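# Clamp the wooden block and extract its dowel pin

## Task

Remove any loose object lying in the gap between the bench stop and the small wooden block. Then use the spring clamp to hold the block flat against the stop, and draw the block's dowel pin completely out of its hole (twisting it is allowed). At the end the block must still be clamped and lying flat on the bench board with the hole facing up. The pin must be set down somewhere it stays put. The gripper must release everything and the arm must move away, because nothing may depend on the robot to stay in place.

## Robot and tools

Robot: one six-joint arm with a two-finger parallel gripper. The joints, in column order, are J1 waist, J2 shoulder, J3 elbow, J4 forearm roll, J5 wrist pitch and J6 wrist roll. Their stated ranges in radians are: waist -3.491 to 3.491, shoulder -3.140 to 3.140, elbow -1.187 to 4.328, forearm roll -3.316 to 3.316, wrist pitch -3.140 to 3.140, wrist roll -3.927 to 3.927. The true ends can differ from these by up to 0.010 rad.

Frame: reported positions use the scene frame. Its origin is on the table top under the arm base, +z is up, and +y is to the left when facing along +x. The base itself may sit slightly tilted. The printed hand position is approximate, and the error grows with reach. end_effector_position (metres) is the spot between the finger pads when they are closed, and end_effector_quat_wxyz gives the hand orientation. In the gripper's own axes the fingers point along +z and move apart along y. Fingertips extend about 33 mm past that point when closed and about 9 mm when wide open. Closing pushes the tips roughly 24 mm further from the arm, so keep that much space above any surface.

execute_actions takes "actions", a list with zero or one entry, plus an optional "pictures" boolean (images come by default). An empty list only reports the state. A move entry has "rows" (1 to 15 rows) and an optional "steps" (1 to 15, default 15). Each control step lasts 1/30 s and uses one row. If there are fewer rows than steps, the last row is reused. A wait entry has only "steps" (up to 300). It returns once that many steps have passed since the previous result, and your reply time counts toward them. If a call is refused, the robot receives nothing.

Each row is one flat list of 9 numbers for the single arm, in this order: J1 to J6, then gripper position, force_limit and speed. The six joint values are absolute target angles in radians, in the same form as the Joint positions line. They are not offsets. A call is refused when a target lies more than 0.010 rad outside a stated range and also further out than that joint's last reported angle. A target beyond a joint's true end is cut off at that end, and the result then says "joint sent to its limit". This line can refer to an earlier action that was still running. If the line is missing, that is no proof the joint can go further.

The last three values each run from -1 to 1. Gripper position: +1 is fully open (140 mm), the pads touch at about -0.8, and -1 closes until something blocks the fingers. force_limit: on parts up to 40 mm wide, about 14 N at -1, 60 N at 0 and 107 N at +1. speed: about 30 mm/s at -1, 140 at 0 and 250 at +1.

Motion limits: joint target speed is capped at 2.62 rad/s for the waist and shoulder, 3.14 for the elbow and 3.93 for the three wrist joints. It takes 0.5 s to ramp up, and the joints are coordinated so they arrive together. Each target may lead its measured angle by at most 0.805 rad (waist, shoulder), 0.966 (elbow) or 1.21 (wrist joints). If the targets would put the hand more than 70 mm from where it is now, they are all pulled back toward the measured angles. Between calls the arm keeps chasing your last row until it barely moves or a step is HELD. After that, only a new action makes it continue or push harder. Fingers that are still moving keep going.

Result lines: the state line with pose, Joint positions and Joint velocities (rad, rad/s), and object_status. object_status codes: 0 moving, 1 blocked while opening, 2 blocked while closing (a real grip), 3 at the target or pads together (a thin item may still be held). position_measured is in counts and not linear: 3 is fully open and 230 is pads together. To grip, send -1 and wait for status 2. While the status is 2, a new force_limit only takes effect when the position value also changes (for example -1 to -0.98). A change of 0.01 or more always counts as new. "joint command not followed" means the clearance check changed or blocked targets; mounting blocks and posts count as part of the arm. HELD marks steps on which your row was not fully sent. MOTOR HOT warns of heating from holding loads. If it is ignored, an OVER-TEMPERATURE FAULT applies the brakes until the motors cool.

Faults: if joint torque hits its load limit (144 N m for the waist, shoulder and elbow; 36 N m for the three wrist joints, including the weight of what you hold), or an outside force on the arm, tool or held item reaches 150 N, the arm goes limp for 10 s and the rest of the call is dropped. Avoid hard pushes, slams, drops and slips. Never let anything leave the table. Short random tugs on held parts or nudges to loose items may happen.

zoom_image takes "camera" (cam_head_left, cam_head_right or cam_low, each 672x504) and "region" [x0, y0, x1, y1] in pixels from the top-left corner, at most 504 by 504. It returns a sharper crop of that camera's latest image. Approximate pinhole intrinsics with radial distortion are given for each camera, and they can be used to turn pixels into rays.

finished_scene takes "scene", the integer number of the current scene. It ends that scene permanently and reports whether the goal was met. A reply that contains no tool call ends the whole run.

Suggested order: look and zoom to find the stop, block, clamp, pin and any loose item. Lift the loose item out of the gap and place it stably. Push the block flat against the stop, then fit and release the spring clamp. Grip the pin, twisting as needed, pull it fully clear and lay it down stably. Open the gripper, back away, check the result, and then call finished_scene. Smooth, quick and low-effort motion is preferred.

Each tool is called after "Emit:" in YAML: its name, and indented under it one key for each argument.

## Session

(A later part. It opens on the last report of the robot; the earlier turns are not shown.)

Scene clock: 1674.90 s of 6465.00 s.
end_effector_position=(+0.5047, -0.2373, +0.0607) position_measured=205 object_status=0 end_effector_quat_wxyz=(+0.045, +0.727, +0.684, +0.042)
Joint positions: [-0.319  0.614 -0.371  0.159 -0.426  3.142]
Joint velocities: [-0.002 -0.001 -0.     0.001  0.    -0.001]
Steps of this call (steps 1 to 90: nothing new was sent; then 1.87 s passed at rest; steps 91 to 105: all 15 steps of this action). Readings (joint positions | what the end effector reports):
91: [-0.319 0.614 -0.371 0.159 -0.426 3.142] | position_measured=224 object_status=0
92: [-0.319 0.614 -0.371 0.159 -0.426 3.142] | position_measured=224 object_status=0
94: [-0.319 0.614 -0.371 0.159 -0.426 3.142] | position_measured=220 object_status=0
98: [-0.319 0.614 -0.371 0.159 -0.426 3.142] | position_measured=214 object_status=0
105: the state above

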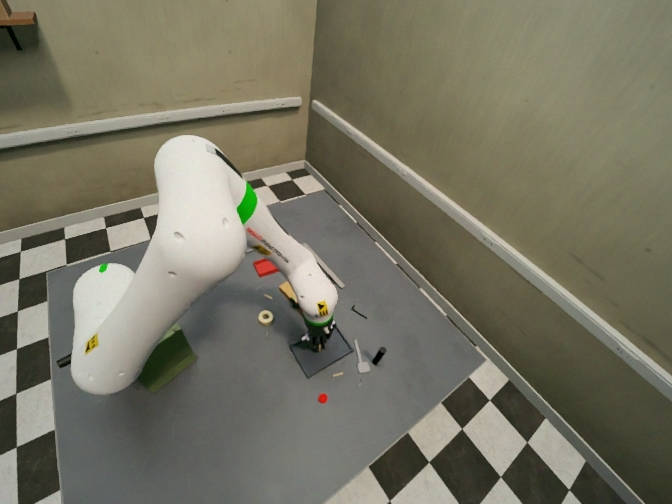

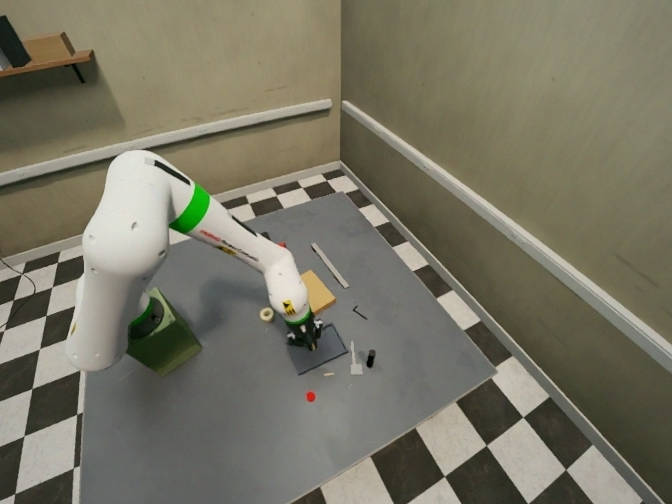

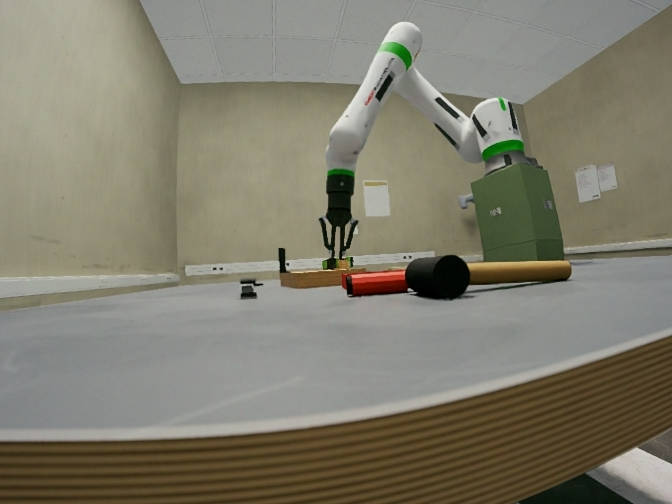

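Emit:
execute_actions:
  actions:
    - {"rows": [[-0.3190,0.6117,-0.3709,0.1582,-0.4286,3.1416,-0.53,-1,-1],[-0.3188,0.6095,-0.3709,0.1577,-0.4307,3.1416,-0.53,-1,-1],[-0.3186,0.6074,-0.3709,0.1573,-0.4329,3.1416,-0.53,-1,-1],[-0.3184,0.6053,-0.3709,0.1568,-0.4350,3.1416,-0.53,-1,-1],[-0.3184,0.6053,-0.3709,0.1568,-0.4350,3.1416,-0.53,-1,-1],[-0.3184,0.6053,-0.3709,0.1568,-0.4350,3.1416,-0.53,-1,-1],[-0.3185,0.6043,-0.3730,0.1570,-0.4339,3.1416,-0.53,-1,-1],[-0.3187,0.6033,-0.3750,0.1573,-0.4329,3.1416,-0.53,-1,-1],[-0.3188,0.6023,-0.3771,0.1575,-0.4318,3.1416,-0.53,-1,-1],[-0.3190,0.6013,-0.3792,0.1577,-0.4308,3.1416,-0.53,-1,-1],[-0.3191,0.6003,-0.3813,0.1580,-0.4297,3.1416,-0.53,-1,-1],[-0.3193,0.5993,-0.3833,0.1582,-0.4287,3.1416,-0.53,-1,-1],[-0.3194,0.5984,-0.3854,0.1584,-0.4276,3.1416,-0.53,-1,-1],[-0.3196,0.5974,-0.3875,0.1587,-0.4266,3.1416,-0.53,-1,-1],[-0.3197,0.5964,-0.3896,0.1589,-0.4255,3.1416,-0.53,-1,-1]], "steps": 15}
  pictures: false

Emit:
execute_actions:
  actions:
    - {"rows": [[-0.3199,0.5954,-0.3916,0.1591,-0.4245,3.1416,-0.53,-1,-1],[-0.3200,0.5944,-0.3937,0.1594,-0.4234,3.1416,-0.53,-1,-1],[-0.3202,0.5934,-0.3958,0.1596,-0.4224,3.1416,-0.53,-1,-1],[-0.3203,0.5924,-0.3979,0.1598,-0.4213,3.1416,-0.53,-1,-1],[-0.3205,0.5914,-0.3999,0.1601,-0.4203,3.1416,-0.53,-1,-1],[-0.3206,0.5904,-0.4020,0.1603,-0.4192,3.1416,-0.53,-1,-1]], "steps": 15}

Emit:
zoom_image:
  camera: "cam_head_right"
  region: [275, 310, 355, 380]

Emit:
zoom_image:
  camera: "cam_head_left"
  region: [280, 310, 360, 380]

Scene clock: 1704.77 s of 6465.00 s.
end_effector_position=(+0.4999, -0.2368, +0.0647) position_measured=196 object_status=3 end_effector_quat_wxyz=(+0.045, +0.727, +0.684, +0.042)
Joint positions: [-0.319  0.598 -0.385  0.158 -0.428  3.142]
Joint velocities: [-0.005 -0.029 -0.062  0.01   0.031 -0.001]
Steps of this call (steps 1 to 15: the robot went on to your last target; steps 16 to 90: nothing new was sent; then 26.37 s passed at rest; steps 91 to 105: all 15 steps of this action). Readings (joint positions | what the end effector reports):
91: [-0.319 0.614 -0.371 0.159 -0.426 3.142] | position_measured=205 object_status=0
92: [-0.319 0.613 -0.371 0.159 -0.427 3.142] | position_measured=204 object_status=0
94: [-0.319 0.609 -0.371 0.158 -0.431 3.142] | position_measured=201 object_status=0
98: [-0.318 0.605 -0.372 0.157 -0.435 3.142] | position_measured=196 object_status=0
105: the state above

Scene clock: 1705.27 s of 6465.00 s.
end_effector_position=(+0.4942, -0.2361, +0.0647) position_measured=196 object_status=3 end_effector_quat_wxyz=(+0.045, +0.726, +0.685, +0.042)
Joint positions: [-0.321  0.59  -0.402  0.16  -0.419  3.142]
Joint velocities: [ 0.     0.001 -0.     0.002 -0.001  0.   ]
Steps of this call (steps 1 to 15: all 15 steps of this action). Readings (joint positions | what the end effector reports):
1: [-0.320 0.597 -0.387 0.159 -0.427 3.142] | position_measured=196 object_status=3
2: [-0.320 0.596 -0.390 0.159 -0.426 3.142] | position_measured=196 object_status=3
4: [-0.320 0.594 -0.394 0.159 -0.423 3.142] | position_measured=196 object_status=3
8: [-0.321 0.591 -0.401 0.160 -0.420 3.142] | position_measured=196 object_status=3
15: the state above

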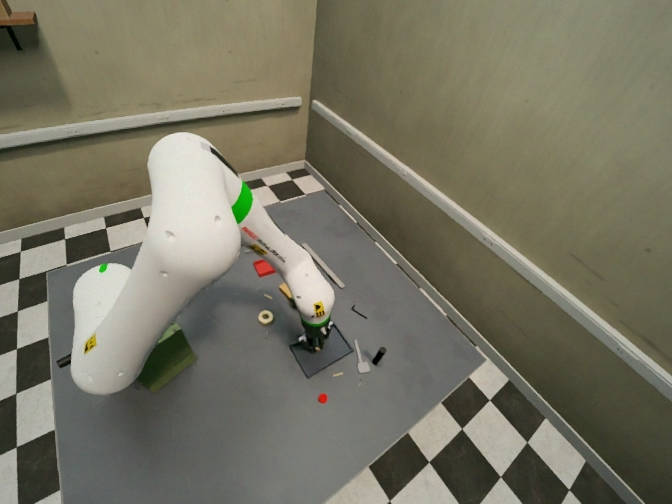

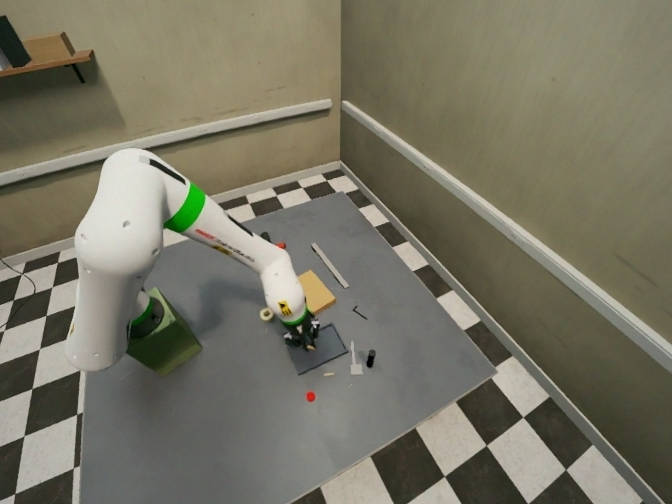

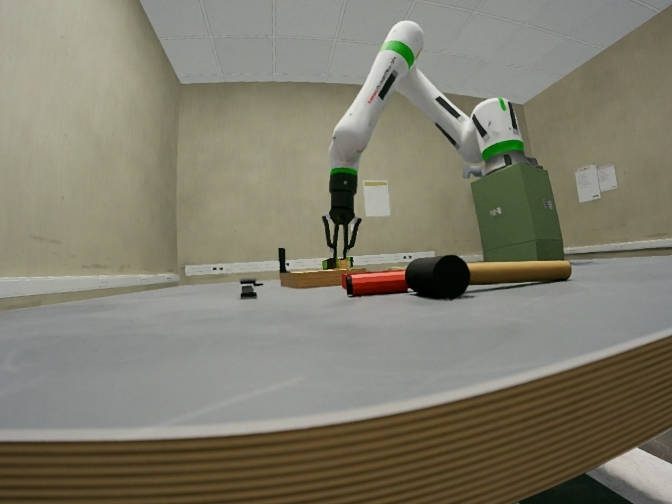

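Region (275, 310, 355, 380) of cam_head_right's 672x504 image, scaled by 6.300, with more detail than that image has; it fills the top 441 rows of this view, and the rest is white.

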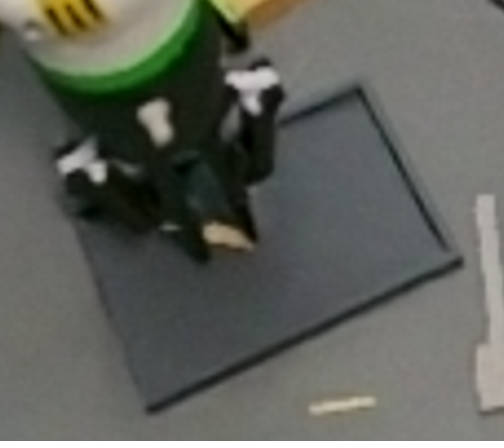

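Region (280, 310, 360, 380) of cam_head_left's 672x504 image, scaled by 6.300, with more detail than that image has; it fills the top 441 rows of this view, and the rest is white.

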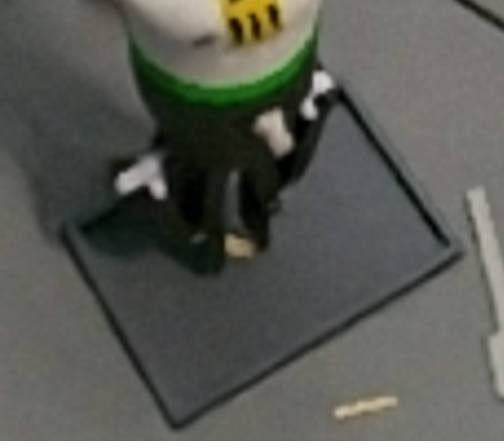

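Emit:
execute_actions:
  actions:
    - {"rows": [[-0.3208,0.5930,-0.4020,0.1609,-0.4166,3.1416,-0.36,-1,-1],[-0.3211,0.5955,-0.4020,0.1615,-0.4140,3.1416,-0.36,-1,-1],[-0.3213,0.5981,-0.4020,0.1621,-0.4115,3.1416,-0.36,-1,-1],[-0.3216,0.6006,-0.4020,0.1626,-0.4089,3.1416,-0.36,-1,-1],[-0.3218,0.6032,-0.4020,0.1632,-0.4063,3.1416,-0.36,-1,-1],[-0.3220,0.6057,-0.4020,0.1638,-0.4037,3.1416,-0.36,-1,-1],[-0.3223,0.6083,-0.4020,0.1644,-0.4011,3.1416,-0.36,-1,-1],[-0.3225,0.6108,-0.4020,0.1650,-0.3986,3.1416,-0.36,-1,-1],[-0.3228,0.6134,-0.4020,0.1656,-0.3960,3.1416,-0.36,-1,-1],[-0.3230,0.6159,-0.4020,0.1662,-0.3934,3.1416,-0.36,-1,-1],[-0.3232,0.6185,-0.4020,0.1668,-0.3908,3.1416,-0.36,-1,-1],[-0.3235,0.6210,-0.4020,0.1673,-0.3882,3.1416,-0.36,-1,-1],[-0.3237,0.6236,-0.4020,0.1679,-0.3857,3.1416,-0.36,-1,-1],[-0.3240,0.6261,-0.4020,0.1685,-0.3831,3.1416,-0.36,-1,-1],[-0.3242,0.6287,-0.4020,0.1691,-0.3805,3.1416,-0.36,-1,-1]], "steps": 15}
  pictures: false

Emit:
execute_actions:
  actions:
    - {"rows": [[-0.3242,0.6287,-0.4020,0.1691,-0.3805,3.1416,-0.36,-1,-1]], "steps": 6}

Emit:
zoom_image:
  camera: "cam_head_right"
  region: [275, 310, 355, 380]

Emit:
zoom_image:
  camera: "cam_head_left"
  region: [280, 310, 360, 380]

Scene clock: 1745.33 s of 6465.00 s.
end_effector_position=(+0.4936, -0.2355, +0.0494) position_measured=174 object_status=0 end_effector_quat_wxyz=(+0.044, +0.724, +0.687, +0.042)
Joint positions: [-0.324  0.623 -0.402  0.168 -0.386  3.142]
Joint velocities: [-0.008  0.075 -0.     0.02   0.075  0.002]
Steps of this call (steps 1 to 15: the robot went on to your last target; steps 16 to 90: nothing new was sent; then 36.57 s passed at rest; steps 91 to 105: all 15 steps of this action). Readings (joint positions | what the end effector reports):
91: [-0.321 0.590 -0.402 0.160 -0.419 3.142] | position_measured=196 object_status=0
92: [-0.321 0.591 -0.402 0.161 -0.418 3.142] | position_measured=195 object_status=0
94: [-0.321 0.595 -0.402 0.161 -0.414 3.142] | position_measured=192 object_status=0
98: [-0.322 0.605 -0.402 0.164 -0.404 3.142] | position_measured=185 object_status=0
105: the state above

Scene clock: 1745.53 s of 6465.00 s.
end_effector_position=(+0.4935, -0.2354, +0.0469) position_measured=174 object_status=3 end_effector_quat_wxyz=(+0.044, +0.724, +0.687, +0.042)
Joint positions: [-0.324  0.629 -0.402  0.169 -0.381  3.142]
Joint velocities: [ 0.     0.001 -0.001  0.001  0.001  0.   ]
Steps of this call (steps 1 to 6: all 6 steps of this action). Readings (joint positions | what the end effector reports):
1: [-0.324 0.626 -0.402 0.168 -0.383 3.142] | position_measured=174 object_status=0
2: [-0.324 0.628 -0.402 0.169 -0.382 3.142] | position_measured=174 object_status=0
4: [-0.324 0.629 -0.402 0.169 -0.381 3.142] | position_measured=174 object_status=0
6: the state above

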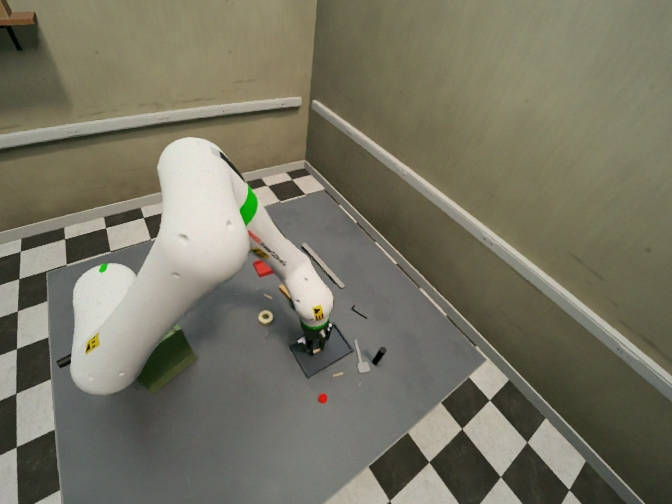

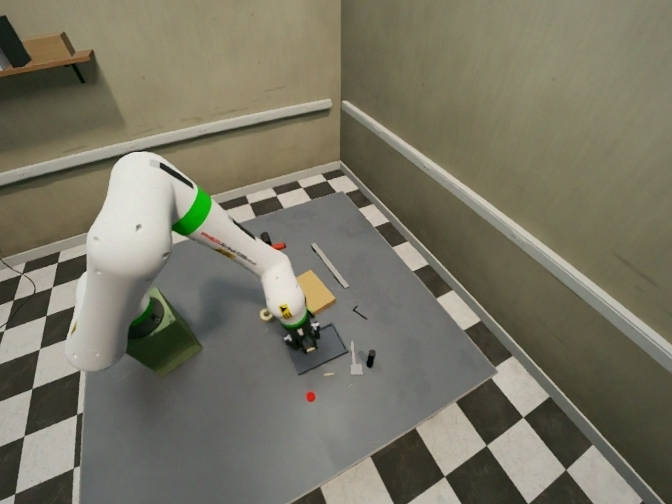

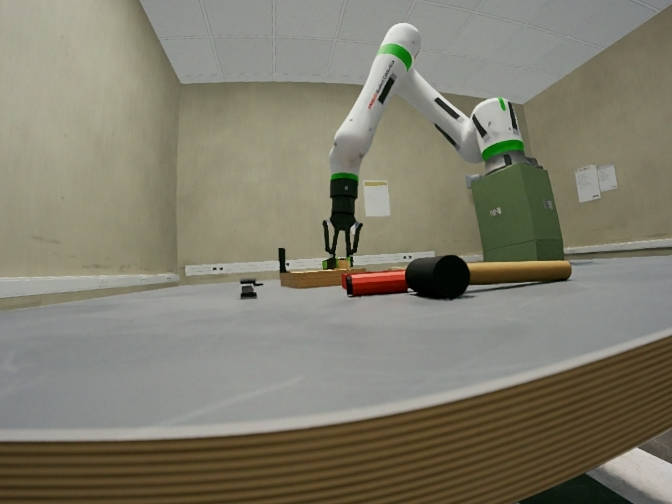

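Region (275, 310, 355, 380) of cam_head_right's 672x504 image, scaled by 6.300, with more detail than that image has; it fills the top 441 rows of this view, and the rest is white.

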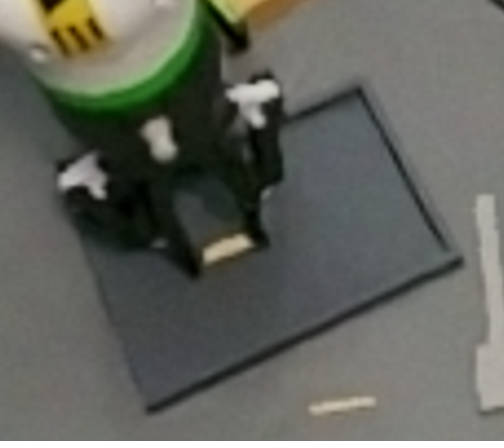

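Region (280, 310, 360, 380) of cam_head_left's 672x504 image, scaled by 6.300, with more detail than that image has; it fills the top 441 rows of this view, and the rest is white.

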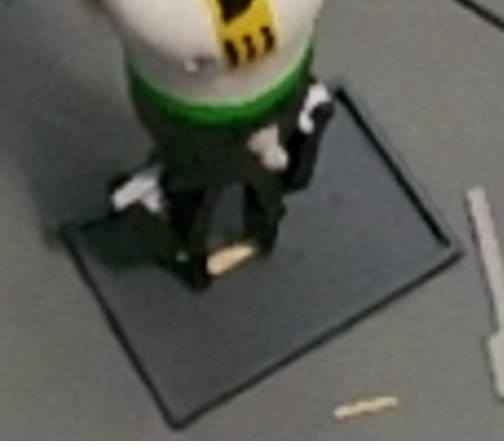

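Emit:
execute_actions:
  actions:
    - {"rows": [[-0.3100,0.4700,-0.4000,0.1350,-0.5600,3.1416,-0.36,-1,-1]], "steps": 15}

Emit:
zoom_image:
  camera: "cam_head_right"
  region: [275, 310, 355, 380]

Scene clock: 1749.33 s of 6465.00 s.
end_effector_position=(+0.4868, -0.2365, +0.1204) position_measured=174 object_status=3 end_effector_quat_wxyz=(+0.038, +0.734, +0.677, +0.035)
Joint positions: [-0.31   0.47  -0.4    0.135 -0.56   3.142]
Joint velocities: [-0.     0.     0.    -0.    -0.001 -0.002]
Steps of this call (steps 1 to 15: the robot went on to your last target; steps 16 to 90: nothing new was sent; then 0.30 s passed at rest; steps 91 to 105: all 15 steps of this action). Readings (joint positions | what the end effector reports):
91: [-0.324 0.629 -0.402 0.169 -0.380 3.142] | position_measured=174 object_status=3
92: [-0.324 0.626 -0.402 0.169 -0.383 3.142] | position_measured=174 object_status=3
94: [-0.322 0.604 -0.402 0.164 -0.409 3.142] | position_measured=174 object_status=3
98: [-0.313 0.507 -0.400 0.143 -0.517 3.142] | position_measured=174 object_status=3
105: the state above

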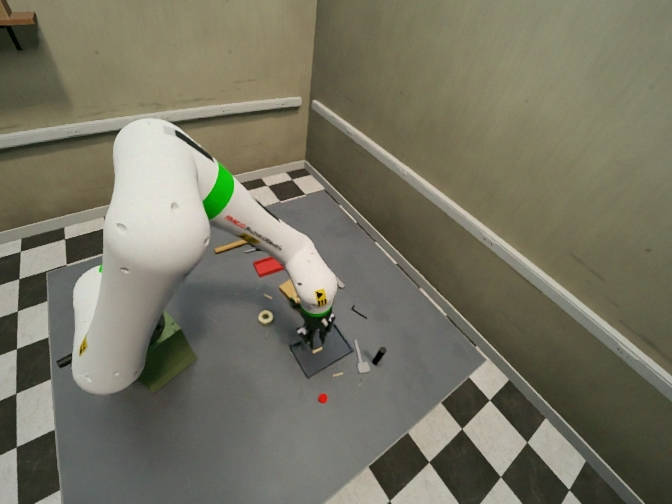

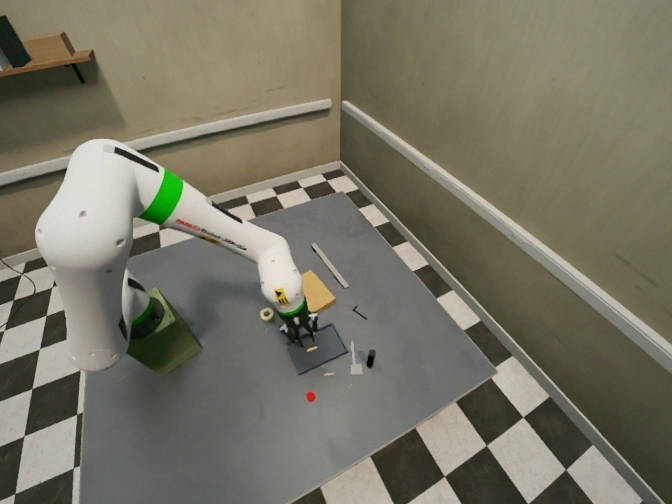

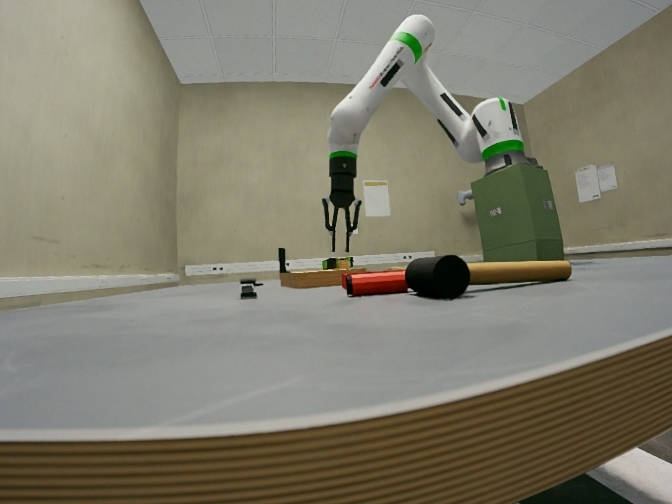

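Region (275, 310, 355, 380) of cam_head_right's 672x504 image, scaled by 6.300, with more detail than that image has; it fills the top 441 rows of this view, and the rest is white.

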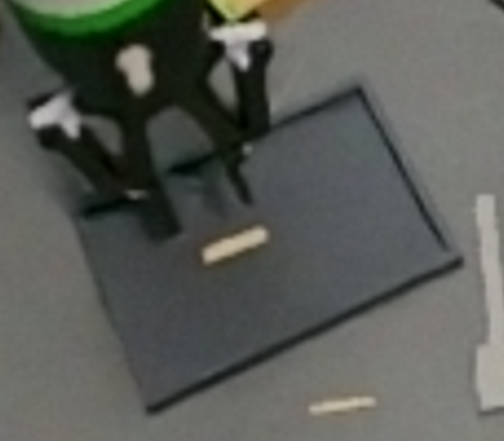

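Pin lies flat in the tray. Move clear so I can verify the block and clamp.

Emit:
execute_actions:
  actions:
    - {"rows": [[-0.75,0.20,-0.55,0.10,-0.80,3.1416,-0.36,-1,-1]], "steps": 15}
  pictures: false

Emit:
execute_actions:
  actions:
    - {"rows": [[-0.75,0.20,-0.55,0.10,-0.80,3.1416,-0.36,-1,-1]], "steps": 15}

Emit:
zoom_image:
  camera: "cam_head_left"
  region: [270, 260, 340, 330]

Emit:
zoom_image:
  camera: "cam_head_right"
  region: [270, 260, 340, 330]

Scene clock: 1754.67 s of 6465.00 s.
end_effector_position=(+0.3413, -0.3330, +0.1592) position_measured=174 object_status=3 end_effector_quat_wxyz=(+0.005, +0.826, +0.564, -0.000)
Joint positions: [-0.581  0.304 -0.492  0.114 -0.708  3.142]
Joint velocities: [-0.672 -0.413 -0.229 -0.054 -0.365  0.001]
Steps of this call (steps 1 to 15: the robot went on to your last target; steps 16 to 90: nothing new was sent; then 1.83 s passed at rest; steps 91 to 105: all 15 steps of this action). Readings (joint positions | what the end effector reports):
91: [-0.310 0.470 -0.400 0.135 -0.560 3.142] | position_measured=174 object_status=3
92: [-0.312 0.468 -0.401 0.135 -0.562 3.142] | position_measured=174 object_status=3
94: [-0.335 0.455 -0.409 0.133 -0.574 3.142] | position_measured=174 object_status=3
98: [-0.424 0.400 -0.439 0.126 -0.622 3.142] | position_measured=174 object_status=3
105: the state above

Scene clock: 1755.17 s of 6465.00 s.
end_effector_position=(+0.2428, -0.3609, +0.1825) position_measured=174 object_status=3 end_effector_quat_wxyz=(-0.019, +0.873, +0.487, -0.017)
Joint positions: [-0.75   0.2   -0.55   0.1   -0.8    3.142]
Joint velocities: [-0.    -0.001 -0.001  0.001 -0.002  0.   ]
Steps of this call (steps 1 to 15: all 15 steps of this action). Readings (joint positions | what the end effector reports):
1: [-0.604 0.290 -0.500 0.112 -0.720 3.142] | position_measured=174 object_status=3
2: [-0.626 0.276 -0.508 0.110 -0.733 3.142] | position_measured=174 object_status=3
4: [-0.673 0.247 -0.524 0.106 -0.758 3.142] | position_measured=174 object_status=3
8: [-0.742 0.205 -0.547 0.101 -0.796 3.142] | position_measured=174 object_status=3
15: the state above

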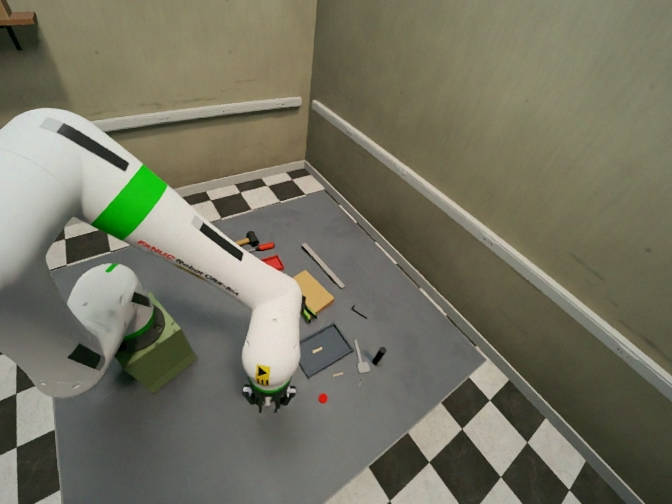

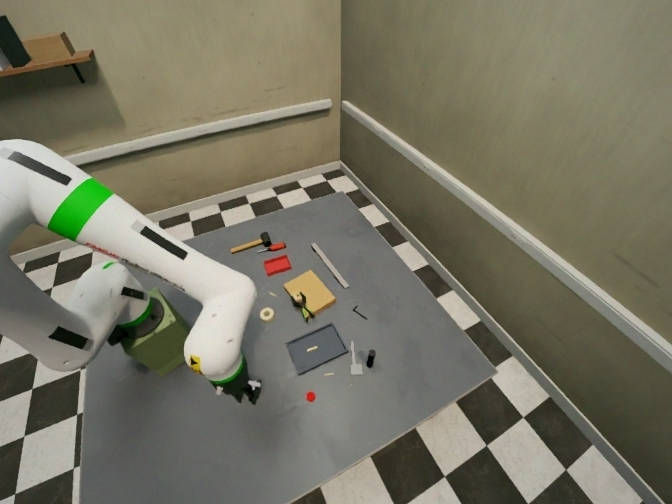

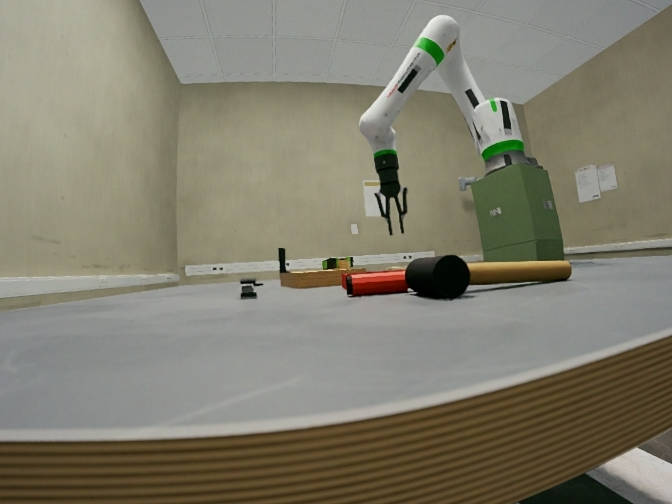

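Region (270, 260, 340, 330) of cam_head_left's 672x504 image, scaled by 7.200, with more detail than that image has.

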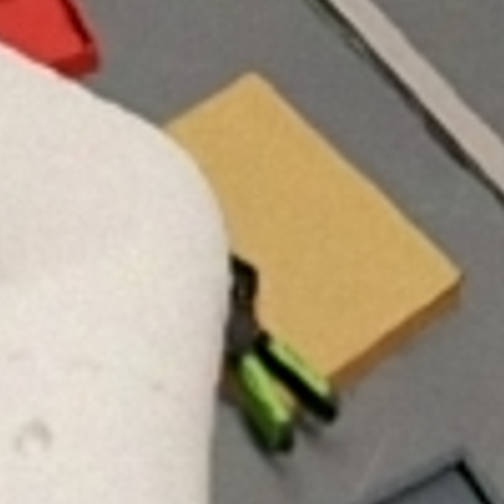

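Region (270, 260, 340, 330) of cam_head_right's 672x504 image, scaled by 7.200, with more detail than that image has.

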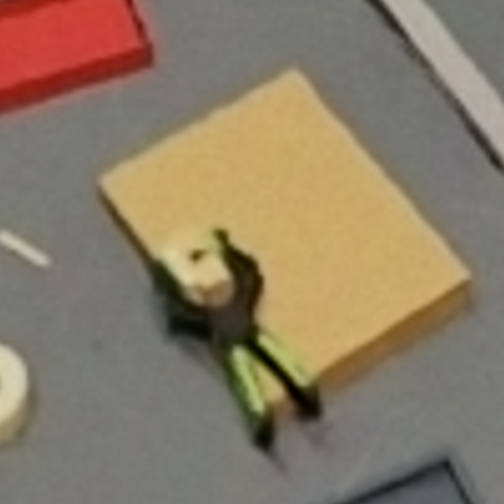

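Emit:
zoom_image:
  camera: "cam_low"
  region: [310, 240, 370, 280]

Region (310, 240, 370, 280) of cam_low's 672x504 image, scaled by 8.400, with more detail than that image has.

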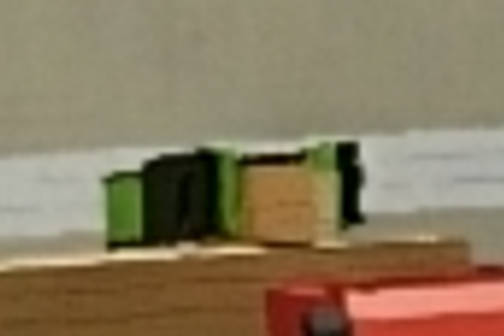

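Emit:
finished_scene:
  scene: 2

The scene is finished: the task was done.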